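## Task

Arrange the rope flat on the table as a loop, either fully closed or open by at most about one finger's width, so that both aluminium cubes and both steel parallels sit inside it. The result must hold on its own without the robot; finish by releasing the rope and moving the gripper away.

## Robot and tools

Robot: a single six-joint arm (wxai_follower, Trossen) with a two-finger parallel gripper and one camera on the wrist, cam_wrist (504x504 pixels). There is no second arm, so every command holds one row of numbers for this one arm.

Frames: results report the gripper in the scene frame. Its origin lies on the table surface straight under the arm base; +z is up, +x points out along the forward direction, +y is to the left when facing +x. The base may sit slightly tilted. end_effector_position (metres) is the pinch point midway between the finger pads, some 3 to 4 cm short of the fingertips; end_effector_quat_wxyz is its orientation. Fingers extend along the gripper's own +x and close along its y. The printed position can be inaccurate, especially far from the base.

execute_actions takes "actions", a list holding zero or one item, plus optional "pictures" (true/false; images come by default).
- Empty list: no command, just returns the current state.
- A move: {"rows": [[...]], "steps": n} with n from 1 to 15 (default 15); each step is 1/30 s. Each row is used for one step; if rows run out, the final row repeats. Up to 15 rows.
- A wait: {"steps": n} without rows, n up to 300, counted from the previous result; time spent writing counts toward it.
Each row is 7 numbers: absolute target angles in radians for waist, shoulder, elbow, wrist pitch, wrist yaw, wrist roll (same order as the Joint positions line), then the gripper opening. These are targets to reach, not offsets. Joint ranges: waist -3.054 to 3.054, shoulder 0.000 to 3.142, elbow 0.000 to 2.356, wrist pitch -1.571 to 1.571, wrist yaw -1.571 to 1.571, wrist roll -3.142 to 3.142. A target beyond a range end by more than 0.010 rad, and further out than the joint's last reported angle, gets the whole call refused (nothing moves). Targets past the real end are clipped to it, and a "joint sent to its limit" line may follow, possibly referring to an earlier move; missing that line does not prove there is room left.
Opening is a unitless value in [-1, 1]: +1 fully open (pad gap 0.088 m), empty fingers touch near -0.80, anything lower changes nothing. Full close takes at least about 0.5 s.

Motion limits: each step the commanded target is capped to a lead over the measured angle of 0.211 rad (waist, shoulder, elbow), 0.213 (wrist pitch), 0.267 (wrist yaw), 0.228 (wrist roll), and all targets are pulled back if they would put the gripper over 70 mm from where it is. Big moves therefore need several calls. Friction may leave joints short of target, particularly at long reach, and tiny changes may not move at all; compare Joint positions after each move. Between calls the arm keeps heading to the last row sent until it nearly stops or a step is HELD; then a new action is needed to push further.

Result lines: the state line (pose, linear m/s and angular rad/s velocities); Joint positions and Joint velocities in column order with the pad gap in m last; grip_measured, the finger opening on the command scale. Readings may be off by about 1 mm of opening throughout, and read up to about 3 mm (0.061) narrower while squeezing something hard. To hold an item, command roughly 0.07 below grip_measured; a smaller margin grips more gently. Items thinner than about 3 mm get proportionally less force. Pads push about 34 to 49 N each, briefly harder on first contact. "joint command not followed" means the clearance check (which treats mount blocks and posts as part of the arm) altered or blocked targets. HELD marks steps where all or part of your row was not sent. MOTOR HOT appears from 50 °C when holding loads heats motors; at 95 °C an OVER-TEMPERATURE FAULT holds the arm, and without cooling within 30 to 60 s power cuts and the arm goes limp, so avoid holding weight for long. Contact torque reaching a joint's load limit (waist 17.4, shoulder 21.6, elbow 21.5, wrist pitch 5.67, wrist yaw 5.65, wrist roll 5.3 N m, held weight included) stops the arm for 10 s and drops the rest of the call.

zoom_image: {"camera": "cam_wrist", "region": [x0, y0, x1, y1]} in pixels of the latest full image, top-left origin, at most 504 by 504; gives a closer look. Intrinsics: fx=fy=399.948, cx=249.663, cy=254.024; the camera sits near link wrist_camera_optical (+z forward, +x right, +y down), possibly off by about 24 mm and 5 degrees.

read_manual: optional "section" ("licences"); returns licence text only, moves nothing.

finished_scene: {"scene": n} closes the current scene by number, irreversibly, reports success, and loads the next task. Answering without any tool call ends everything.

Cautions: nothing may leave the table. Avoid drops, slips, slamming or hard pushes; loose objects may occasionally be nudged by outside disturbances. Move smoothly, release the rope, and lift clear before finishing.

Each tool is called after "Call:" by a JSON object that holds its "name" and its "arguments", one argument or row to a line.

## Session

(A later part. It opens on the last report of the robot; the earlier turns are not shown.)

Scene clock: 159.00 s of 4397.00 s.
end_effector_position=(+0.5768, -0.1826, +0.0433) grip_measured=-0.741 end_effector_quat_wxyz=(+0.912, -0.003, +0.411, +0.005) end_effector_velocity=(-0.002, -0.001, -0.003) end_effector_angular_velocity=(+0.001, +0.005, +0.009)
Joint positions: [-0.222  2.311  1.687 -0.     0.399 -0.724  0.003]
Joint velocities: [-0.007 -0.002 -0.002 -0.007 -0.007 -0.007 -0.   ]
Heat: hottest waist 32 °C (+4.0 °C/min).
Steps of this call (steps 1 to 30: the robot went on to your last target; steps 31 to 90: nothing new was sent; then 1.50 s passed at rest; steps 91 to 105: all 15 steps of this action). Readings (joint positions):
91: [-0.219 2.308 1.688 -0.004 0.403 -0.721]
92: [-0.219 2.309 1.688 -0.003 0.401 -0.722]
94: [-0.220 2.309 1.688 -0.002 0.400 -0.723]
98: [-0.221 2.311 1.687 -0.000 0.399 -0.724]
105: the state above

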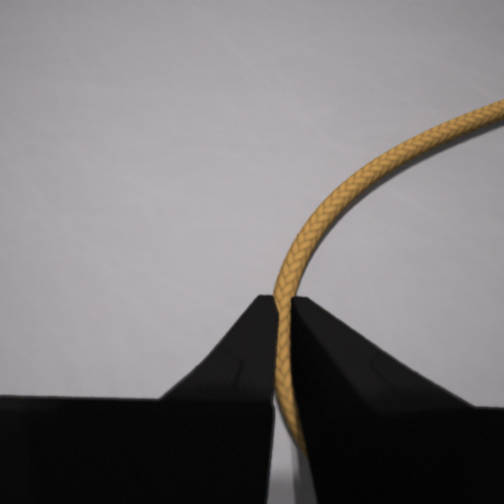

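Call:
{"name": "execute_actions", "arguments": {
  "actions": [
    {"rows":[[-0.18,2.27,1.705,-0.08,0.437,-0.75,-0.82],[-0.18,2.27,1.705,-0.08,0.437,-0.75,-0.82],[-0.18,2.27,1.705,-0.08,0.437,-0.75,-0.82],[-0.12,2.23,1.725,-0.16,0.47,-0.85,-0.82],[-0.12,2.23,1.725,-0.16,0.47,-0.85,-0.82],[-0.12,2.23,1.725,-0.16,0.47,-0.85,-0.82],[-0.03,2.25,1.73,-0.3,0.54,-1.0,-0.82],[-0.03,2.25,1.73,-0.3,0.54,-1.0,-0.82],[-0.03,2.25,1.73,-0.3,0.54,-1.0,-0.82],[0.07,2.3,1.74,-0.45,0.61,-1.15,-0.82],[0.07,2.3,1.74,-0.45,0.61,-1.15,-0.82],[0.07,2.3,1.74,-0.45,0.61,-1.15,-0.82],[0.17,2.35,1.75,-0.6,0.68,-1.3,-0.82]]}
  ],
  "pictures": false
}}

Call:
{"name": "execute_actions", "arguments": {
  "actions": [
    {"rows":[[0.26,2.4,1.75,-0.75,0.73,-1.5,-0.82],[0.26,2.4,1.75,-0.75,0.73,-1.5,-0.82],[0.26,2.4,1.75,-0.75,0.73,-1.5,-0.82],[0.3,2.39,1.67,-0.83,0.73,-1.7,-0.82],[0.3,2.39,1.67,-0.83,0.73,-1.7,-0.82],[0.3,2.39,1.67,-0.83,0.73,-1.7,-0.82],[0.33,2.37,1.59,-0.9,0.73,-1.9,-0.82],[0.33,2.37,1.59,-0.9,0.73,-1.9,-0.82],[0.33,2.37,1.59,-0.9,0.73,-1.9,-0.82],[0.345,2.33,1.5,-0.96,0.73,-2.1,-0.82],[0.345,2.33,1.5,-0.96,0.73,-2.1,-0.82],[0.345,2.33,1.5,-0.96,0.73,-2.1,-0.82],[0.346,2.295,1.407,-1.01,0.728,-2.3,-0.82]]}
  ],
  "pictures": false
}}

Call:
{"name": "execute_actions", "arguments": {
  "actions": [
    {"rows":[[0.346,2.295,1.407,-1.01,0.728,-2.5,-0.82],[0.346,2.295,1.407,-1.01,0.728,-2.5,-0.82],[0.346,2.295,1.407,-1.01,0.728,-2.6,-0.82],[0.317,2.31,1.375,-0.94,0.736,-2.7,-0.82],[0.317,2.31,1.375,-0.94,0.736,-2.7,-0.82],[0.288,2.326,1.342,-0.87,0.744,-2.8,-0.82],[0.288,2.326,1.342,-0.87,0.744,-2.8,-0.82],[0.26,2.342,1.31,-0.8,0.752,-2.8,-0.82],[0.26,2.342,1.31,-0.8,0.752,-2.8,-0.82],[0.225,2.36,1.272,-0.72,0.76,-2.8,-0.82]]}
  ],
  "pictures": false
}}

Call:
{"name": "execute_actions", "arguments": {
  "actions": [
    {"rows":[[0.225,2.36,1.272,-0.72,0.76,-2.8,-0.82],[0.225,2.36,1.272,-0.72,0.76,-2.8,-0.82],[0.225,2.36,1.272,-0.72,0.76,-2.8,-0.82],[0.225,2.36,1.272,-0.72,0.76,-2.8,-0.82],[0.225,2.36,1.272,-0.72,0.76,-2.8,-0.3],[0.225,2.36,1.272,-0.72,0.76,-2.8,-0.3],[0.225,2.36,1.272,-0.72,0.76,-2.8,-0.3],[0.225,2.36,1.272,-0.72,0.76,-2.8,-0.3],[0.225,2.36,1.272,-0.72,0.76,-2.8,-0.3],[0.29,2.32,1.35,-0.87,0.744,-2.7,-0.3],[0.29,2.32,1.35,-0.87,0.744,-2.7,-0.3],[0.29,2.32,1.35,-0.87,0.744,-2.7,-0.3],[0.35,2.28,1.41,-1.01,0.73,-2.6,1]]}
  ],
  "pictures": false
}}

Call:
{"name": "execute_actions", "arguments": {
  "actions": [
    {"rows":[[0.65,1.75,1.55,-1.4,0.75,0.35,1]]}
  ],
  "pictures": false
}}

Call:
{"name": "execute_actions", "arguments": {
  "actions": [
    {"steps":40}
  ]
}}

Scene clock: 181.10 s of 4397.00 s.
end_effector_position=(+0.5357, -0.0529, +0.1404) grip_measured=-0.741 end_effector_quat_wxyz=(+0.779, -0.365, +0.428, +0.276) end_effector_velocity=(-0.207, +0.522, +0.076) end_effector_angular_velocity=(-1.124, +0.451, +2.568)
Joint positions: [ 0.117  2.297  1.75  -0.509  0.637 -1.211  0.003]
Joint velocities: [ 0.945  0.466 -0.007 -1.15   0.418 -1.092 -0.   ]
Heat: hottest waist 35 °C (+6.1 °C/min).
Steps of this call (steps 1 to 15: the robot went on to your last target; steps 16 to 90: nothing new was sent; then 18.60 s passed at rest; steps 91 to 105: all 15 steps of this action). Readings (joint positions):
91: [-0.219 2.308 1.689 -0.012 0.404 -0.729]
92: [-0.214 2.302 1.691 -0.039 0.416 -0.735]
94: [-0.194 2.287 1.695 -0.079 0.436 -0.765]
98: [-0.110 2.255 1.719 -0.211 0.501 -0.907]
105: the state above

Scene clock: 181.60 s of 4397.00 s.
end_effector_position=(+0.3663, +0.0416, +0.1143) grip_measured=-0.741 end_effector_quat_wxyz=(-0.191, +0.699, -0.171, -0.667) end_effector_velocity=(-0.261, -0.083, -0.062) end_effector_angular_velocity=(-0.421, +0.585, +2.366)
Joint positions: [ 0.346  2.321  1.457 -0.991  0.726 -2.164  0.003]
Joint velocities: [-0.002 -0.305 -0.72  -0.505 -0.007 -1.766 -0.   ]
Heat: hottest waist 35 °C (+6.0 °C/min).
Steps of this call (steps 1 to 15: all 15 steps of this action). Readings (joint positions):
1: [0.149 2.316 1.750 -0.555 0.657 -1.261]
2: [0.182 2.338 1.750 -0.611 0.679 -1.328]
4: [0.243 2.370 1.738 -0.701 0.703 -1.449]
8: [0.324 2.383 1.650 -0.839 0.718 -1.711]
15: the state above

Scene clock: 182.10 s of 4397.00 s.
end_effector_position=(+0.3504, +0.0353, +0.0463) grip_measured=-0.741 end_effector_quat_wxyz=(-0.003, +0.711, -0.004, -0.703) end_effector_velocity=(-0.016, +0.010, -0.026) end_effector_angular_velocity=(-0.037, -0.002, +0.080)
Joint positions: [ 0.225  2.353  1.283 -0.737  0.756 -2.79   0.003]
Joint velocities: [-0.007  0.037 -0.095  0.125  0.037 -0.081 -0.   ]
Heat: hottest waist 35 °C (+6.1 °C/min).
Steps of this call (steps 1 to 15: all 15 steps of this action). Readings (joint positions):
1: [0.346 2.314 1.438 -0.999 0.726 -2.231]
2: [0.346 2.311 1.429 -1.000 0.726 -2.300]
4: [0.345 2.309 1.416 -0.990 0.727 -2.437]
8: [0.311 2.312 1.366 -0.888 0.739 -2.694]
15: the state above

Scene clock: 182.60 s of 4397.00 s.
end_effector_position=(+0.3480, +0.0371, +0.0924) grip_measured=-0.036 end_effector_quat_wxyz=(-0.006, +0.710, -0.013, -0.704) end_effector_velocity=(+0.069, +0.027, +0.339) end_effector_angular_velocity=(+0.157, -0.544, -0.243)
Joint positions: [ 0.317  2.316  1.367 -0.948  0.737 -2.647  0.037]
Joint velocities: [ 0.628 -0.427  0.432 -0.652 -0.095  0.549  0.175]
Heat: hottest waist 35 °C (+6.0 °C/min).
Steps of this call (steps 1 to 15: all 15 steps of this action). Readings (joint positions):
1: [0.226 2.353 1.282 -0.733 0.756 -2.792]
2: [0.227 2.353 1.281 -0.728 0.757 -2.794]
4: [0.227 2.353 1.281 -0.723 0.758 -2.795]
8: [0.227 2.353 1.280 -0.722 0.758 -2.796]
15: the state above

Scene clock: 183.10 s of 4397.00 s.
end_effector_position=(+0.3107, -0.0529, +0.3278) grip_measured=+1.000 end_effector_quat_wxyz=(-0.348, +0.769, -0.147, -0.517) end_effector_velocity=(-0.030, -0.222, +0.163) end_effector_angular_velocity=(+1.302, -0.183, -2.321)
Joint positions: [ 0.653  1.759  1.555 -1.386  0.752 -1.897  0.088]
Joint velocities: [-0.017 -0.686  0.237 -0.139  0.081  2.059  0.   ]
Heat: hottest waist 35 °C (+6.1 °C/min).
Steps of this call (steps 1 to 15: all 15 steps of this action). Readings (joint positions):
1: [0.340 2.294 1.388 -0.976 0.737 -2.618]
2: [0.366 2.272 1.407 -1.008 0.737 -2.583]
4: [0.428 2.216 1.446 -1.073 0.740 -2.511]
8: [0.566 2.068 1.506 -1.227 0.743 -2.341]
15: the state above

Scene clock: 184.43 s of 4397.00 s.
end_effector_position=(+0.3089, -0.0567, +0.3293) grip_measured=+1.000 end_effector_quat_wxyz=(+0.843, -0.021, +0.529, +0.092) end_effector_velocity=(-0.002, -0.000, -0.003) end_effector_angular_velocity=(+0.014, +0.017, -0.025)
Joint positions: [ 0.652  1.75   1.559 -1.398  0.752  0.343  0.088]
Joint velocities: [-0.002 -0.002 -0.007 -0.007 -0.007  0.037  0.   ]
Heat: hottest waist 35 °C (+6.1 °C/min).
Steps of this call (steps 1 to 40: the robot went on to your last target). Readings (joint positions):
1: [0.652 1.743 1.561 -1.389 0.753 -1.828]
2: [0.652 1.735 1.562 -1.392 0.753 -1.759]
4: [0.652 1.738 1.562 -1.396 0.753 -1.621]
8: [0.652 1.750 1.559 -1.397 0.752 -1.346]
40: the state above

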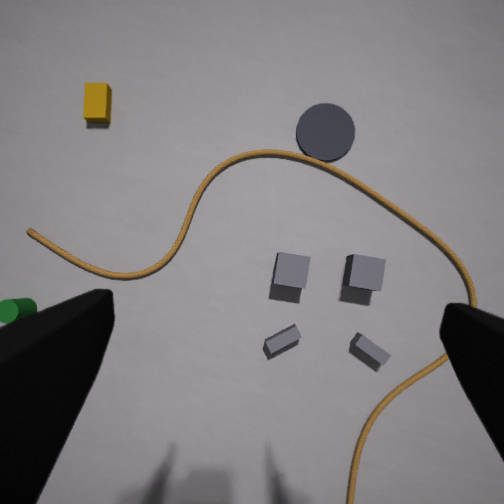

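Call:
{"name": "execute_actions", "arguments": {
  "actions": [
    {"rows":[[0.64,1.9,1.56,-1.33,0.73,2.62,0.5],[0.64,1.9,1.56,-1.33,0.73,2.62,0.5],[0.64,1.9,1.56,-1.33,0.73,2.62,0.5],[0.62,2.08,1.56,-1.25,0.71,2.62,0.5],[0.62,2.08,1.56,-1.25,0.71,2.62,0.5],[0.62,2.08,1.56,-1.25,0.71,2.62,0.5],[0.6,2.26,1.565,-1.17,0.69,2.62,0.5],[0.6,2.26,1.565,-1.17,0.69,2.62,0.5],[0.6,2.26,1.565,-1.17,0.69,2.62,0.5],[0.58,2.44,1.565,-1.09,0.67,2.62,0.5],[0.58,2.44,1.565,-1.09,0.67,2.62,0.5],[0.58,2.44,1.565,-1.09,0.67,2.62,0.5],[0.552,2.618,1.568,-1.004,0.646,2.62,0.5]]}
  ],
  "pictures": false
}}

Call:
{"name": "execute_actions", "arguments": {
  "actions": [
    {"steps":32}
  ]
}}

Scene clock: 197.57 s of 4397.00 s.
end_effector_position=(+0.3511, +0.1238, +0.1645) grip_measured=+0.504 end_effector_quat_wxyz=(+0.714, +0.242, +0.634, -0.174) end_effector_velocity=(-0.086, +0.296, -0.503) end_effector_angular_velocity=(-0.232, +0.894, -1.286)
Joint positions: [ 0.577  2.432  1.572 -1.054  0.664  1.265  0.064]
Joint velocities: [-0.227  1.516 -0.002  0.549 -0.11   1.722 -0.001]
Heat: hottest waist 33 °C (+4.0 °C/min).
Steps of this call (steps 1 to 30: the robot went on to your last target; steps 31 to 90: nothing new was sent; then 9.63 s passed at rest; steps 91 to 105: all 15 steps of this action). Readings (joint positions):
91: [0.652 1.771 1.559 -1.394 0.749 0.400]
92: [0.650 1.791 1.565 -1.370 0.748 0.474]
94: [0.645 1.861 1.571 -1.332 0.737 0.606]
98: [0.625 2.067 1.572 -1.235 0.708 0.853]
105: the state above

Scene clock: 198.63 s of 4397.00 s.
end_effector_position=(+0.3302, +0.1555, +0.1024) grip_measured=+0.503 end_effector_quat_wxyz=(+0.422, +0.578, +0.412, -0.564) end_effector_velocity=(-0.002, -0.001, -0.000) end_effector_angular_velocity=(+0.001, +0.011, +0.010)
Joint positions: [ 0.554  2.615  1.567 -1.005  0.646  2.616  0.064]
Joint velocities: [-0.002 -0.002 -0.002 -0.007 -0.007 -0.007 -0.   ]
Heat: hottest waist 33 °C (+4.0 °C/min).
Steps of this call (steps 1 to 32: the robot went on to your last target). Readings (joint positions):
1: [0.570 2.482 1.572 -1.040 0.660 1.330]
2: [0.564 2.526 1.572 -1.029 0.656 1.398]
4: [0.556 2.591 1.568 -1.017 0.647 1.534]
8: [0.554 2.621 1.563 -1.008 0.644 1.809]
32: the state above

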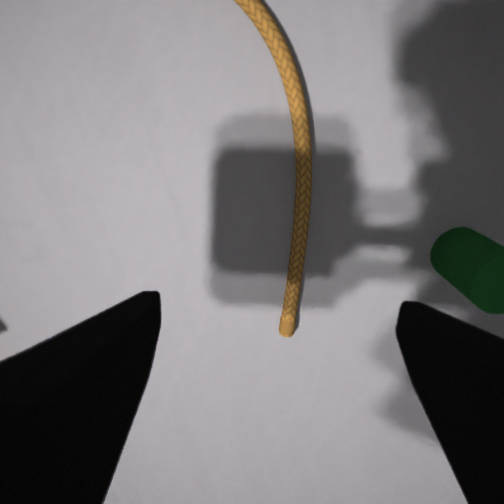

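Call:
{"name": "execute_actions", "arguments": {
  "actions": [
    {"rows":[[0.54,2.63,1.525,-0.94,0.652,2.62,0],[0.54,2.63,1.525,-0.94,0.652,2.62,-0.1],[0.54,2.63,1.525,-0.94,0.652,2.62,-0.1],[0.52,2.643,1.485,-0.88,0.66,2.62,-0.1],[0.52,2.643,1.485,-0.88,0.66,2.62,-0.1],[0.52,2.643,1.485,-0.88,0.66,2.62,-0.1],[0.5,2.658,1.45,-0.82,0.67,2.62,-0.1],[0.5,2.658,1.45,-0.82,0.67,2.62,-0.1],[0.5,2.658,1.45,-0.82,0.67,2.62,-0.1],[0.475,2.676,1.417,-0.757,0.679,2.62,-0.1]]}
  ]
}}

Call:
{"name": "execute_actions", "arguments": {
  "actions": [
    {"rows":[[0.475,2.676,1.417,-0.757,0.679,2.62,-0.1],[0.475,2.676,1.417,-0.757,0.679,2.62,-0.1],[0.475,2.676,1.417,-0.757,0.679,2.62,-0.1],[0.475,2.676,1.417,-0.757,0.679,2.62,-0.1],[0.475,2.676,1.417,-0.757,0.679,2.62,-0.8]]}
  ]
}}

Scene clock: 208.27 s of 4397.00 s.
end_effector_position=(+0.3197, +0.1582, +0.0440) grip_measured=-0.095 end_effector_quat_wxyz=(+0.396, +0.593, +0.389, -0.583) end_effector_velocity=(-0.013, +0.017, +0.008) end_effector_angular_velocity=(+0.004, -0.041, +0.056)
Joint positions: [ 0.478  2.667  1.428 -0.77   0.675  2.617  0.034]
Joint velocities: [ 0.066  0.002 -0.037  0.037 -0.007 -0.007 -0.001]
Heat: hottest waist 32 °C (+2.0 °C/min).
Steps of this call (steps 1 to 15: the robot went on to your last target; steps 16 to 90: nothing new was sent; then 6.13 s passed at rest; steps 91 to 105: all 15 steps of this action). Readings (joint positions):
91: [0.553 2.615 1.561 -0.992 0.646 2.617]
92: [0.552 2.615 1.555 -0.972 0.647 2.617]
94: [0.548 2.617 1.538 -0.940 0.650 2.617]
98: [0.523 2.631 1.488 -0.862 0.661 2.617]
105: the state above

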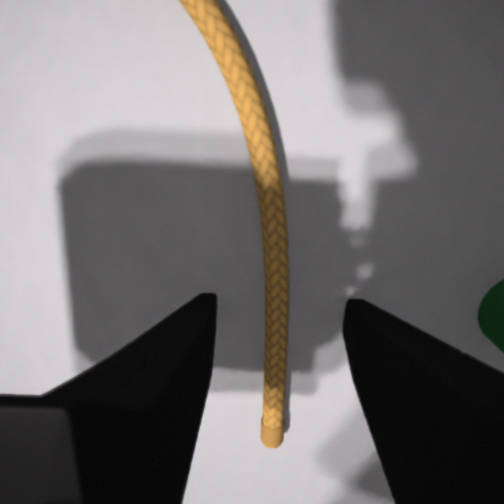

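Scene clock: 208.77 s of 4397.00 s.
end_effector_position=(+0.3207, +0.1595, +0.0441) grip_measured=-0.746 end_effector_quat_wxyz=(+0.396, +0.597, +0.387, -0.581) end_effector_velocity=(-0.002, -0.003, -0.001) end_effector_angular_velocity=(-0.012, +0.005, +0.028)
Joint positions: [ 0.48   2.667  1.425 -0.758  0.677  2.617  0.002]
Joint velocities: [-0.002 -0.002 -0.007 -0.007  0.007 -0.022 -0.   ]
Heat: hottest waist 32 °C (+2.0 °C/min).
Steps of this call (steps 1 to 15: all 15 steps of this action). Readings (joint positions):
1: [0.479 2.667 1.427 -0.766 0.675 2.617]
2: [0.479 2.667 1.427 -0.761 0.676 2.617]
4: [0.479 2.667 1.427 -0.759 0.677 2.617]
8: [0.479 2.667 1.425 -0.758 0.676 2.617]
15: the state above

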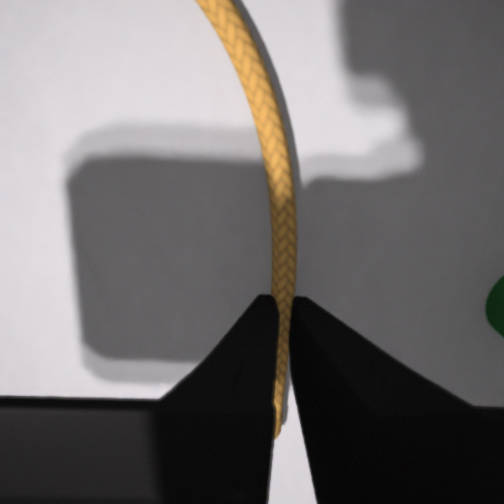

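Call:
{"name": "execute_actions", "arguments": {
  "actions": [
    {"rows":[[0.5,2.645,1.46,-0.82,0.67,2.5,-0.82],[0.5,2.645,1.46,-0.82,0.67,2.5,-0.82],[0.525,2.625,1.495,-0.88,0.66,2.4,-0.82],[0.525,2.625,1.495,-0.88,0.66,2.3,-0.82],[0.55,2.6,1.53,-0.95,0.65,2.2,-0.82],[0.55,2.6,1.53,-0.95,0.65,2.1,-0.82],[0.57,2.57,1.53,-1.0,0.65,2.0,-0.82],[0.57,2.57,1.53,-1.0,0.65,1.9,-0.82],[0.57,2.57,1.53,-1.0,0.65,1.8,-0.82],[0.56,2.49,1.45,-0.98,0.655,1.7,-0.82],[0.56,2.49,1.45,-0.98,0.655,1.6,-0.82],[0.56,2.49,1.45,-0.98,0.655,1.5,-0.82],[0.55,2.42,1.37,-0.95,0.66,1.4,-0.82]]}
  ],
  "pictures": false
}}

Call:
{"name": "execute_actions", "arguments": {
  "actions": [
    {"rows":[[0.54,2.36,1.28,-0.93,0.66,0.5,-0.82],[0.54,2.36,1.28,-0.93,0.66,0.5,-0.82],[0.54,2.36,1.28,-0.93,0.66,0.5,-0.82],[0.54,2.36,1.28,-0.93,0.66,0.5,-0.82],[0.53,2.3,1.2,-0.9,0.665,0.5,-0.82],[0.53,2.3,1.2,-0.9,0.665,0.5,-0.82],[0.53,2.3,1.2,-0.9,0.665,0.5,-0.82],[0.53,2.3,1.2,-0.9,0.665,0.5,-0.82],[0.52,2.24,1.12,-0.88,0.67,0.5,-0.82],[0.52,2.24,1.12,-0.88,0.67,0.5,-0.82],[0.52,2.24,1.12,-0.88,0.67,0.5,-0.82],[0.52,2.24,1.12,-0.88,0.67,0.5,-0.82],[0.51,2.18,1.02,-0.85,0.67,0.5,-0.82]]}
  ],
  "pictures": false
}}

Call:
{"name": "execute_actions", "arguments": {
  "actions": [
    {"rows":[[0.49,2.09,0.9,-0.81,0.68,-0.6,-0.82],[0.49,2.09,0.9,-0.81,0.68,-0.6,-0.82],[0.49,2.09,0.9,-0.81,0.68,-0.6,-0.82],[0.45,2.0,0.79,-0.77,0.7,-0.6,-0.82],[0.45,2.0,0.79,-0.77,0.7,-0.6,-0.82],[0.45,2.0,0.79,-0.77,0.7,-0.6,-0.82],[0.39,1.9,0.7,-0.74,0.72,-0.6,-0.82],[0.39,1.9,0.7,-0.74,0.72,-0.6,-0.82],[0.39,1.9,0.7,-0.74,0.72,-0.6,-0.82],[0.31,1.8,0.64,-0.72,0.74,-0.6,-0.82],[0.31,1.8,0.64,-0.72,0.74,-0.6,-0.82],[0.31,1.8,0.64,-0.72,0.74,-0.6,-0.82],[0.226,1.699,0.609,-0.7,0.76,-0.6,-0.82]]}
  ],
  "pictures": false
}}

Call:
{"name": "execute_actions", "arguments": {
  "actions": [
    {"rows":[[0.226,1.699,0.609,-0.7,0.76,-1.07,-0.82],[0.226,1.699,0.609,-0.7,0.76,-1.07,-0.82],[0.226,1.699,0.609,-0.7,0.76,-1.07,-0.82],[0.226,1.699,0.609,-0.7,0.76,-1.07,-0.82],[0.226,1.699,0.609,-0.7,0.76,-1.07,-0.82],[0.17,1.708,0.58,-0.61,0.77,-1.07,-0.82],[0.17,1.708,0.58,-0.61,0.77,-1.07,-0.82],[0.17,1.708,0.58,-0.61,0.77,-1.07,-0.82],[0.17,1.708,0.58,-0.61,0.77,-1.07,-0.82],[0.108,1.72,0.552,-0.521,0.78,-1.07,-0.82]]}
  ],
  "pictures": false
}}

Call:
{"name": "execute_actions", "arguments": {
  "actions": [
    {"rows":[[0.108,1.72,0.552,-0.521,0.78,-1.07,-0.82],[0.108,1.72,0.552,-0.521,0.78,-1.07,-0.82],[0.108,1.72,0.552,-0.521,0.78,-1.07,-0.82],[0.108,1.72,0.552,-0.521,0.78,-1.07,-0.82],[0.108,1.72,0.552,-0.521,0.78,-1.07,-0.82],[0.108,1.72,0.552,-0.521,0.78,-1.07,-0.82],[0.108,1.72,0.552,-0.521,0.78,-1.07,-0.3]],"steps":12}
  ]
}}

Call:
{"name": "execute_actions", "arguments": {
  "actions": [
    {"rows":[[0.2,1.68,0.61,-0.7,0.77,-1.0,-0.3],[0.2,1.68,0.61,-0.7,0.77,-1.0,-0.3],[0.2,1.68,0.61,-0.7,0.77,-1.0,-0.3],[0.3,1.63,0.7,-0.9,0.77,-0.9,-0.3],[0.3,1.63,0.7,-0.9,0.77,-0.9,-0.3],[0.3,1.63,0.7,-0.9,0.77,-0.9,-0.3],[0.5,1.5,1.45,-1.5,0.8,0.25,1]]}
  ],
  "pictures": false
}}

Call:
{"name": "execute_actions", "arguments": {
  "actions": [
    {"steps":22}
  ]
}}

Scene clock: 231.60 s of 4397.00 s.
end_effector_position=(+0.3200, +0.1281, +0.1232) grip_measured=-0.746 end_effector_quat_wxyz=(+0.640, +0.356, +0.603, -0.317) end_effector_velocity=(-0.065, -0.148, +0.010) end_effector_angular_velocity=(-0.200, +0.046, +1.945)
Joint positions: [ 0.563  2.451  1.418 -0.962  0.657  1.698  0.002]
Joint velocities: [-0.125 -0.525 -0.535 -0.037  0.037 -2.015 -0.   ]
Heat: hottest waist 32 °C (-2.0 °C/min).
Steps of this call (steps 1 to 15: the robot went on to your last target; steps 16 to 90: nothing new was sent; then 19.33 s passed at rest; steps 91 to 105: all 15 steps of this action). Readings (joint positions):
91: [0.480 2.666 1.430 -0.768 0.677 2.594]
92: [0.483 2.666 1.435 -0.787 0.677 2.563]
94: [0.497 2.659 1.454 -0.837 0.668 2.457]
98: [0.547 2.612 1.507 -0.948 0.655 2.182]
105: the state above

Scene clock: 232.10 s of 4397.00 s.
end_effector_position=(+0.2687, +0.0734, +0.1081) grip_measured=-0.746 end_effector_quat_wxyz=(+0.724, +0.000, +0.690, +0.007) end_effector_velocity=(-0.168, -0.130, -0.048) end_effector_angular_velocity=(-0.268, +0.247, +2.189)
Joint positions: [ 0.52   2.209  1.074 -0.865  0.668  0.669  0.002]
Joint velocities: [-0.081 -0.452 -0.696 -0.095 -0.007 -2.044 -0.   ]
Heat: hottest waist 32 °C (-2.0 °C/min).
Steps of this call (steps 1 to 15: all 15 steps of this action). Readings (joint positions):
1: [0.558 2.428 1.389 -0.947 0.659 1.629]
2: [0.554 2.407 1.358 -0.940 0.659 1.561]
4: [0.546 2.379 1.316 -0.943 0.659 1.424]
8: [0.536 2.323 1.229 -0.915 0.661 1.149]
15: the state above

Scene clock: 232.60 s of 4397.00 s.
end_effector_position=(+0.2052, -0.0312, +0.0712) grip_measured=-0.746 end_effector_quat_wxyz=(+0.665, -0.261, +0.652, +0.255) end_effector_velocity=(-0.011, -0.199, -0.019) end_effector_angular_velocity=(-0.061, -0.065, +1.123)
Joint positions: [ 0.264  1.751  0.636 -0.715  0.75  -0.362  0.002]
Joint velocities: [-0.652 -0.842 -0.256  0.066  0.227 -2.029  0.   ]
Heat: hottest waist 32 °C (-2.0 °C/min).
Steps of this call (steps 1 to 15: all 15 steps of this action). Readings (joint positions):
1: [0.516 2.184 1.035 -0.844 0.671 0.599]
2: [0.510 2.157 0.995 -0.830 0.671 0.530]
4: [0.496 2.103 0.920 -0.811 0.679 0.393]
8: [0.437 1.980 0.780 -0.761 0.702 0.118]
15: the state above

Scene clock: 233.10 s of 4397.00 s.
end_effector_position=(+0.2058, -0.0491, +0.0448) grip_measured=-0.746 end_effector_quat_wxyz=(+0.584, -0.414, +0.569, +0.405) end_effector_velocity=(-0.003, +0.001, -0.018) end_effector_angular_velocity=(+0.014, -0.005, +0.047)
Joint positions: [ 0.116  1.713  0.563 -0.534  0.777 -1.057  0.002]
Joint velocities: [-0.061  0.012 -0.056  0.139 -0.007 -0.139 -0.   ]
Heat: hottest waist 32 °C (-2.0 °C/min).
Steps of this call (steps 1 to 15: all 15 steps of this action). Readings (joint positions):
1: [0.247 1.729 0.630 -0.711 0.756 -0.431]
2: [0.238 1.717 0.628 -0.706 0.757 -0.499]
4: [0.233 1.708 0.625 -0.703 0.757 -0.637]
8: [0.196 1.706 0.601 -0.640 0.764 -0.911]
15: the state above

Scene clock: 233.50 s of 4397.00 s.
end_effector_position=(+0.2067, -0.0491, +0.0442) grip_measured=-0.356 end_effector_quat_wxyz=(+0.585, -0.415, +0.567, +0.405) end_effector_velocity=(+0.000, -0.001, +0.001) end_effector_angular_velocity=(-0.007, -0.001, -0.004)
Joint positions: [ 0.113  1.713  0.561 -0.523  0.777 -1.066  0.022]
Joint velocities: [ 0.002 -0.002  0.002 -0.007  0.007  0.007  0.032]
Heat: hottest waist 32 °C (-2.0 °C/min).
Steps of this call (steps 1 to 12: all 12 steps of this action). Readings (joint positions):
1: [0.115 1.713 0.562 -0.530 0.777 -1.060]
2: [0.114 1.713 0.561 -0.528 0.777 -1.062]
4: [0.113 1.713 0.561 -0.525 0.777 -1.065]
8: [0.113 1.713 0.561 -0.523 0.777 -1.066]
12: the state above

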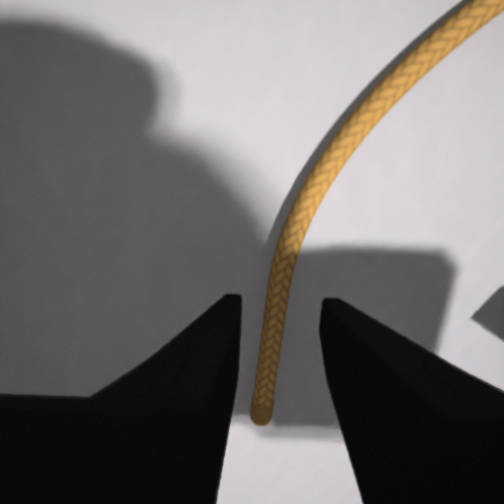

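Scene clock: 234.00 s of 4397.00 s.
end_effector_position=(+0.2535, -0.0983, +0.2346) grip_measured=+0.690 end_effector_quat_wxyz=(+0.732, -0.326, +0.542, +0.255) end_effector_velocity=(+0.062, -0.312, +0.390) end_effector_angular_velocity=(+0.646, -0.129, -2.018)
Joint positions: [ 0.495  1.51   1.131 -1.321  0.796 -0.399  0.073]
Joint velocities: [ 0.076 -0.095  1.902 -1.824  0.022  2.044  0.175]
Heat: hottest waist 32 °C (-2.0 °C/min).
Steps of this call (steps 1 to 15: all 15 steps of this action). Readings (joint positions):
1: [0.122 1.710 0.569 -0.558 0.778 -1.052]
2: [0.145 1.706 0.579 -0.612 0.777 -1.038]
4: [0.192 1.686 0.603 -0.696 0.773 -0.994]
8: [0.329 1.614 0.716 -0.902 0.778 -0.853]
15: the state above

Scene clock: 234.73 s of 4397.00 s.
end_effector_position=(+0.2708, -0.1479, +0.2991) grip_measured=+1.000 end_effector_quat_wxyz=(+0.829, -0.027, +0.556, +0.051) end_effector_velocity=(-0.001, -0.002, -0.001) end_effector_angular_velocity=(-0.018, +0.003, +0.020)
Joint positions: [ 0.498  1.497  1.443 -1.498  0.802  0.246  0.088]
Joint velocities: [-0.002 -0.002 -0.002 -0.007  0.007 -0.022  0.   ]
Heat: hottest waist 32 °C (-2.0 °C/min).
Steps of this call (steps 1 to 22: the robot went on to your last target). Readings (joint positions):
1: [0.496 1.508 1.194 -1.379 0.797 -0.331]
2: [0.497 1.506 1.255 -1.421 0.797 -0.262]
4: [0.497 1.503 1.363 -1.457 0.800 -0.124]
8: [0.498 1.490 1.441 -1.491 0.802 0.138]
22: the state above

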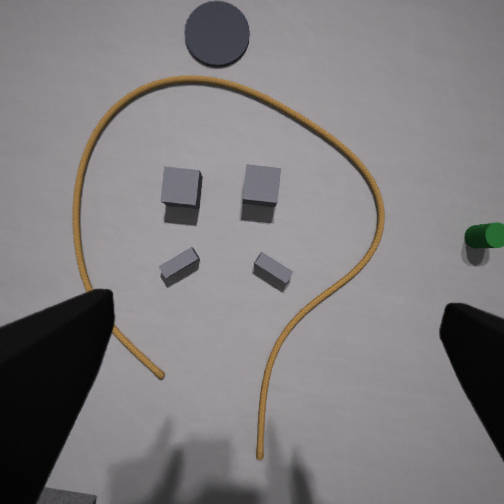

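Call:
{"name": "execute_actions", "arguments": {
  "actions": [
    {"rows":[[0.35,1.43,1.29,-1.36,0.79,0.12,0.3],[0.35,1.43,1.29,-1.36,0.79,0.12,0.3],[0.35,1.43,1.29,-1.36,0.79,0.12,0.3],[0.2,1.36,1.13,-1.23,0.78,0,0],[0.2,1.36,1.13,-1.23,0.78,0,0],[0.2,1.36,1.13,-1.23,0.78,0,0],[0.06,1.29,0.97,-1.09,0.775,-0.13,0],[0.06,1.29,0.97,-1.09,0.775,-0.13,0],[0.06,1.29,0.97,-1.09,0.775,-0.13,0],[-0.09,1.23,0.81,-0.95,0.765,-0.25,0],[-0.09,1.23,0.81,-0.95,0.765,-0.25,0],[-0.09,1.23,0.81,-0.95,0.765,-0.25,0],[-0.235,1.17,0.645,-0.819,0.758,-0.38,0]]}
  ],
  "pictures": false
}}

Call:
{"name": "execute_actions", "arguments": {
  "actions": [
    {"steps":12}
  ]
}}

Scene clock: 248.33 s of 4397.00 s.
end_effector_position=(+0.1941, -0.1824, +0.0985) grip_measured=+0.008 end_effector_quat_wxyz=(+0.731, -0.019, +0.682, +0.015) end_effector_velocity=(-0.397, +0.077, -0.323) end_effector_angular_velocity=(+0.054, +1.174, +0.431)
Joint positions: [-0.171  1.202  0.746 -0.884  0.764 -0.315  0.039]
Joint velocities: [-1.092 -0.447 -1.311  0.286 -0.022 -0.799 -0.004]
Heat: hottest waist 30 °C (-4.0 °C/min).
Steps of this call (steps 1 to 15: the robot went on to your last target; steps 16 to 90: nothing new was sent; then 10.10 s passed at rest; steps 91 to 105: all 15 steps of this action). Readings (joint positions):
91: [0.486 1.486 1.420 -1.462 0.799 0.219]
92: [0.451 1.467 1.385 -1.421 0.794 0.189]
94: [0.370 1.433 1.308 -1.360 0.791 0.122]
98: [0.164 1.346 1.105 -1.177 0.780 -0.038]
105: the state above

Scene clock: 248.73 s of 4397.00 s.
end_effector_position=(+0.1757, -0.1754, +0.0791) grip_measured=+0.003 end_effector_quat_wxyz=(+0.716, -0.025, +0.697, +0.023) end_effector_velocity=(-0.005, +0.003, -0.003) end_effector_angular_velocity=(+0.009, +0.015, +0.043)
Joint positions: [-0.23   1.175  0.656 -0.821  0.76  -0.376  0.039]
Joint velocities: [-0.007 -0.002 -0.012 -0.007 -0.007 -0.037 -0.   ]
Heat: hottest waist 30 °C (-4.0 °C/min).
Steps of this call (steps 1 to 12: the robot went on to your last target). Readings (joint positions):
1: [-0.199 1.192 0.709 -0.872 0.764 -0.336]
2: [-0.215 1.188 0.683 -0.858 0.763 -0.349]
4: [-0.225 1.185 0.661 -0.836 0.760 -0.365]
8: [-0.229 1.175 0.658 -0.823 0.760 -0.374]
12: the state above

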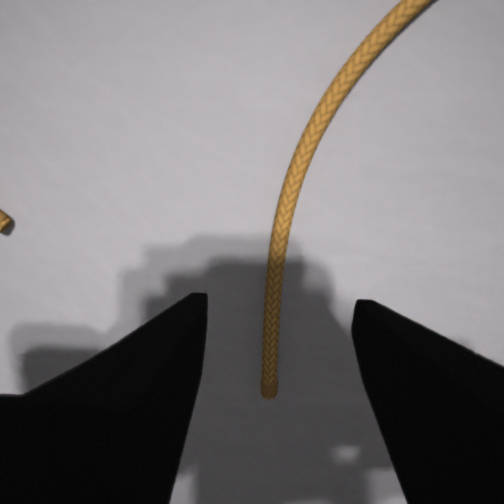

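Call:
{"name": "execute_actions", "arguments": {
  "actions": [
    {"rows":[[-0.285,1.195,0.615,-0.725,0.744,-0.44,-0.1],[-0.285,1.195,0.615,-0.725,0.744,-0.44,-0.1],[-0.285,1.195,0.615,-0.725,0.744,-0.44,-0.1],[-0.335,1.217,0.582,-0.63,0.73,-0.5,-0.1],[-0.335,1.217,0.582,-0.63,0.73,-0.5,-0.1],[-0.335,1.217,0.582,-0.63,0.73,-0.5,-0.1],[-0.387,1.238,0.548,-0.534,0.714,-0.55,-0.1]]}
  ],
  "pictures": false
}}

Call:
{"name": "execute_actions", "arguments": {
  "actions": [
    {"rows":[[-0.387,1.238,0.548,-0.534,0.714,-0.55,-0.8]],"steps":12}
  ]
}}

Scene clock: 256.87 s of 4397.00 s.
end_effector_position=(+0.1761, -0.1754, +0.0386) grip_measured=-0.097 end_effector_quat_wxyz=(+0.715, -0.017, +0.698, +0.015) end_effector_velocity=(+0.005, -0.005, -0.002) end_effector_angular_velocity=(-0.012, -0.025, -0.024)
Joint positions: [-0.382  1.231  0.558 -0.539  0.717 -0.544  0.034]
Joint velocities: [-0.017 -0.002 -0.002  0.051 -0.007 -0.022 -0.   ]
Heat: hottest waist 29 °C (-4.0 °C/min).
Steps of this call (steps 1 to 30: the robot went on to your last target; steps 31 to 90: nothing new was sent; then 4.63 s passed at rest; steps 91 to 105: all 15 steps of this action). Readings (joint positions):
91: [-0.237 1.175 0.649 -0.800 0.756 -0.392]
92: [-0.251 1.177 0.642 -0.771 0.753 -0.406]
94: [-0.278 1.187 0.627 -0.726 0.747 -0.438]
98: [-0.346 1.215 0.582 -0.600 0.727 -0.510]
105: the state above

Scene clock: 257.27 s of 4397.00 s.
end_effector_position=(+0.1765, -0.1756, +0.0385) grip_measured=-0.747 end_effector_quat_wxyz=(+0.716, -0.017, +0.698, +0.014) end_effector_velocity=(-0.001, +0.002, +0.000) end_effector_angular_velocity=(+0.009, -0.000, +0.014)
Joint positions: [-0.383  1.231  0.557 -0.536  0.716 -0.547  0.002]
Joint velocities: [ 0.002 -0.002 -0.002 -0.007 -0.007 -0.007 -0.   ]
Heat: hottest waist 29 °C (-4.0 °C/min).
Steps of this call (steps 1 to 12: all 12 steps of this action). Readings (joint positions):
1: [-0.382 1.231 0.558 -0.538 0.717 -0.545]
2: [-0.382 1.231 0.558 -0.537 0.717 -0.545]
4: [-0.382 1.231 0.557 -0.536 0.717 -0.546]
8: [-0.383 1.231 0.557 -0.536 0.716 -0.547]
12: the state above

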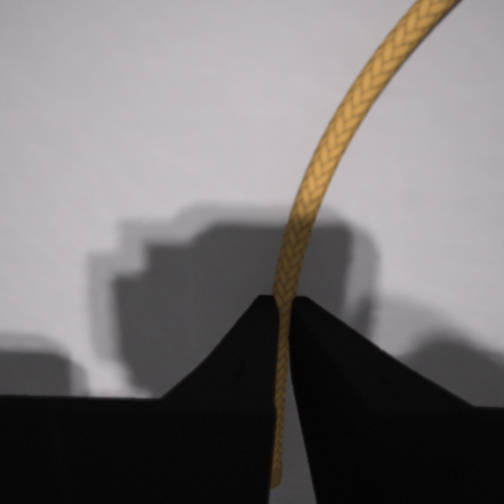

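Call:
{"name": "execute_actions", "arguments": {
  "actions": [
    {"rows":[[-0.335,1.21,0.59,-0.63,0.73,-0.4,-0.82],[-0.335,1.21,0.59,-0.63,0.73,-0.3,-0.82],[-0.335,1.21,0.59,-0.63,0.73,-0.2,-0.82],[-0.285,1.19,0.625,-0.725,0.744,1.6,-0.82]]}
  ],
  "pictures": false
}}

Call:
{"name": "execute_actions", "arguments": {
  "actions": [
    {"rows":[[-0.285,1.19,0.625,-0.725,0.744,1.6,-0.82],[-0.285,1.19,0.625,-0.725,0.744,1.6,-0.82],[-0.285,1.19,0.625,-0.725,0.744,1.6,-0.82],[-0.285,1.19,0.625,-0.725,0.744,1.6,-0.82],[-0.285,1.19,0.625,-0.725,0.744,1.6,-0.82],[-0.285,1.19,0.625,-0.725,0.744,1.6,-0.82],[-0.285,1.19,0.625,-0.725,0.744,1.6,-0.82],[-0.2,1.23,0.585,-0.73,0.76,1.6,-0.82],[-0.2,1.23,0.585,-0.73,0.76,1.6,-0.82],[-0.2,1.23,0.585,-0.73,0.76,1.6,-0.82],[-0.2,1.23,0.585,-0.73,0.76,1.6,-0.82],[-0.115,1.275,0.545,-0.73,0.775,1.6,-0.82]]}
  ],
  "pictures": false
}}

Call:
{"name": "execute_actions", "arguments": {
  "actions": [
    {"rows":[[-0.115,1.275,0.545,-0.73,0.775,1.6,-0.82],[-0.115,1.275,0.545,-0.73,0.775,1.6,-0.82],[-0.115,1.275,0.545,-0.73,0.775,1.6,-0.82],[-0.115,1.275,0.545,-0.73,0.775,1.6,-0.82],[-0.165,1.297,0.517,-0.64,0.77,1.55,-0.82],[-0.165,1.297,0.517,-0.64,0.77,1.55,-0.82],[-0.165,1.297,0.517,-0.64,0.77,1.55,-0.82],[-0.214,1.32,0.489,-0.546,0.763,1.5,-0.82]]}
  ],
  "pictures": false
}}

Call:
{"name": "execute_actions", "arguments": {
  "actions": [
    {"rows":[[-0.214,1.32,0.489,-0.546,0.763,1.5,-0.82],[-0.214,1.32,0.489,-0.546,0.763,1.5,-0.82],[-0.214,1.32,0.489,-0.546,0.763,1.5,-0.4],[-0.214,1.32,0.489,-0.546,0.763,1.5,-0.4],[-0.214,1.32,0.489,-0.546,0.763,1.5,-0.4],[-0.214,1.32,0.489,-0.546,0.763,1.5,-0.4],[-0.214,1.32,0.489,-0.546,0.763,1.5,-0.4],[-0.165,1.29,0.525,-0.64,0.77,1.55,-0.4],[-0.165,1.29,0.525,-0.64,0.77,1.55,-0.4],[-0.115,1.265,0.555,-0.73,0.775,1.6,-0.4],[-0.115,1.265,0.555,-0.73,0.775,1.6,-0.4],[-0.02,1.23,0.62,-0.92,0.78,1.7,1],[-0.02,1.23,0.62,-0.92,0.78,1.7,1],[0.15,1.2,0.8,-1.3,0.78,1.9,1]]}
  ],
  "pictures": false
}}

Call:
{"name": "execute_actions", "arguments": {
  "actions": [
    {"steps":20}
  ]
}}

Scene clock: 274.83 s of 4397.00 s.
end_effector_position=(+0.1760, -0.1744, +0.0639) grip_measured=-0.747 end_effector_quat_wxyz=(+0.656, +0.286, +0.642, -0.277) end_effector_velocity=(-0.001, +0.002, +0.000) end_effector_angular_velocity=(+0.057, +0.008, -2.022)
Joint positions: [-0.288  1.194  0.619 -0.722  0.741  0.44   0.002]
Joint velocities: [ 0.002 -0.002 -0.002 -0.007 -0.007  2.029 -0.   ]
Heat: hottest waist 27 °C (-5.1 °C/min).
Steps of this call (steps 1 to 15: the robot went on to your last target; steps 16 to 90: nothing new was sent; then 14.07 s passed at rest; steps 91 to 105: all 15 steps of this action). Readings (joint positions):
91: [-0.377 1.229 0.562 -0.553 0.718 -0.515]
92: [-0.364 1.227 0.567 -0.582 0.720 -0.454]
94: [-0.341 1.218 0.579 -0.628 0.726 -0.316]
98: [-0.294 1.197 0.612 -0.703 0.738 -0.042]
105: the state above

Scene clock: 275.33 s of 4397.00 s.
end_effector_position=(+0.1789, -0.1378, +0.0663) grip_measured=-0.747 end_effector_quat_wxyz=(+0.487, +0.529, +0.474, -0.508) end_effector_velocity=(-0.056, +0.123, -0.029) end_effector_angular_velocity=(+0.124, +0.191, -1.072)
Joint positions: [-0.135  1.26   0.564 -0.729  0.768  1.465  0.002]
Joint velocities: [ 0.31   0.227 -0.261 -0.081 -0.007  1.692 -0.   ]
Heat: hottest waist 27 °C (-5.0 °C/min).
Steps of this call (steps 1 to 15: all 15 steps of this action). Readings (joint positions):
1: [-0.288 1.194 0.619 -0.722 0.741 0.509]
2: [-0.288 1.194 0.619 -0.723 0.741 0.577]
4: [-0.288 1.194 0.619 -0.723 0.741 0.715]
8: [-0.277 1.198 0.616 -0.724 0.750 0.991]
15: the state above

Scene clock: 275.83 s of 4397.00 s.
end_effector_position=(+0.1778, -0.1330, +0.0417) grip_measured=-0.747 end_effector_quat_wxyz=(+0.451, +0.555, +0.440, -0.543) end_effector_velocity=(+0.006, -0.001, -0.003) end_effector_angular_velocity=(+0.012, -0.026, -0.007)
Joint positions: [-0.208  1.313  0.498 -0.553  0.766  1.506  0.002]
Joint velocities: [-0.017  0.002 -0.002  0.051 -0.022 -0.037 -0.   ]
Heat: hottest waist 27 °C (-5.1 °C/min).
Steps of this call (steps 1 to 15: all 15 steps of this action). Readings (joint positions):
1: [-0.127 1.265 0.558 -0.731 0.768 1.509]
2: [-0.124 1.267 0.554 -0.731 0.768 1.538]
4: [-0.120 1.268 0.553 -0.731 0.771 1.570]
8: [-0.158 1.289 0.529 -0.641 0.771 1.547]
15: the state above

Scene clock: 276.33 s of 4397.00 s.
end_effector_position=(+0.1847, -0.1339, +0.0985) grip_measured=-0.010 end_effector_quat_wxyz=(+0.462, +0.568, +0.435, -0.524) end_effector_velocity=(+0.287, -0.058, +0.510) end_effector_angular_velocity=(+0.152, -1.323, -0.774)
Joint positions: [ 0.007  1.241  0.643 -0.911  0.774  1.746  0.039]
Joint velocities: [ 1.687 -0.295  1.507 -1.59  -0.022  1.824  0.175]
Heat: hottest waist 27 °C (-5.0 °C/min).
Steps of this call (steps 1 to 15: all 15 steps of this action). Readings (joint positions):
1: [-0.209 1.313 0.498 -0.551 0.766 1.505]
2: [-0.209 1.313 0.498 -0.550 0.766 1.505]
4: [-0.209 1.313 0.498 -0.549 0.766 1.504]
8: [-0.204 1.312 0.501 -0.565 0.766 1.512]
15: the state above

Scene clock: 277.00 s of 4397.00 s.
end_effector_position=(+0.1666, -0.1518, +0.1461) grip_measured=+1.000 end_effector_quat_wxyz=(+0.480, +0.537, +0.460, -0.518) end_effector_velocity=(-0.002, +0.001, -0.001) end_effector_angular_velocity=(+0.005, +0.012, -0.000)
Joint positions: [ 0.148  1.198  0.799 -1.298  0.781  1.896  0.088]
Joint velocities: [-0.002  0.002 -0.002 -0.007 -0.007  0.007  0.   ]
Heat: hottest waist 27 °C (-5.1 °C/min).
Steps of this call (steps 1 to 20: the robot went on to your last target). Readings (joint positions):
1: [0.058 1.232 0.693 -0.966 0.774 1.795]
2: [0.097 1.222 0.740 -1.024 0.776 1.828]
4: [0.134 1.202 0.793 -1.151 0.781 1.866]
8: [0.144 1.198 0.799 -1.270 0.781 1.890]
20: the state above

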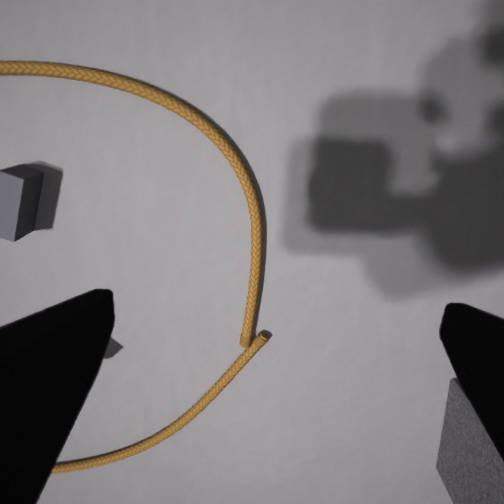

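Call:
{"name": "finished_scene", "arguments": {
  "scene": 2
}}

The scene is finished: the task was done.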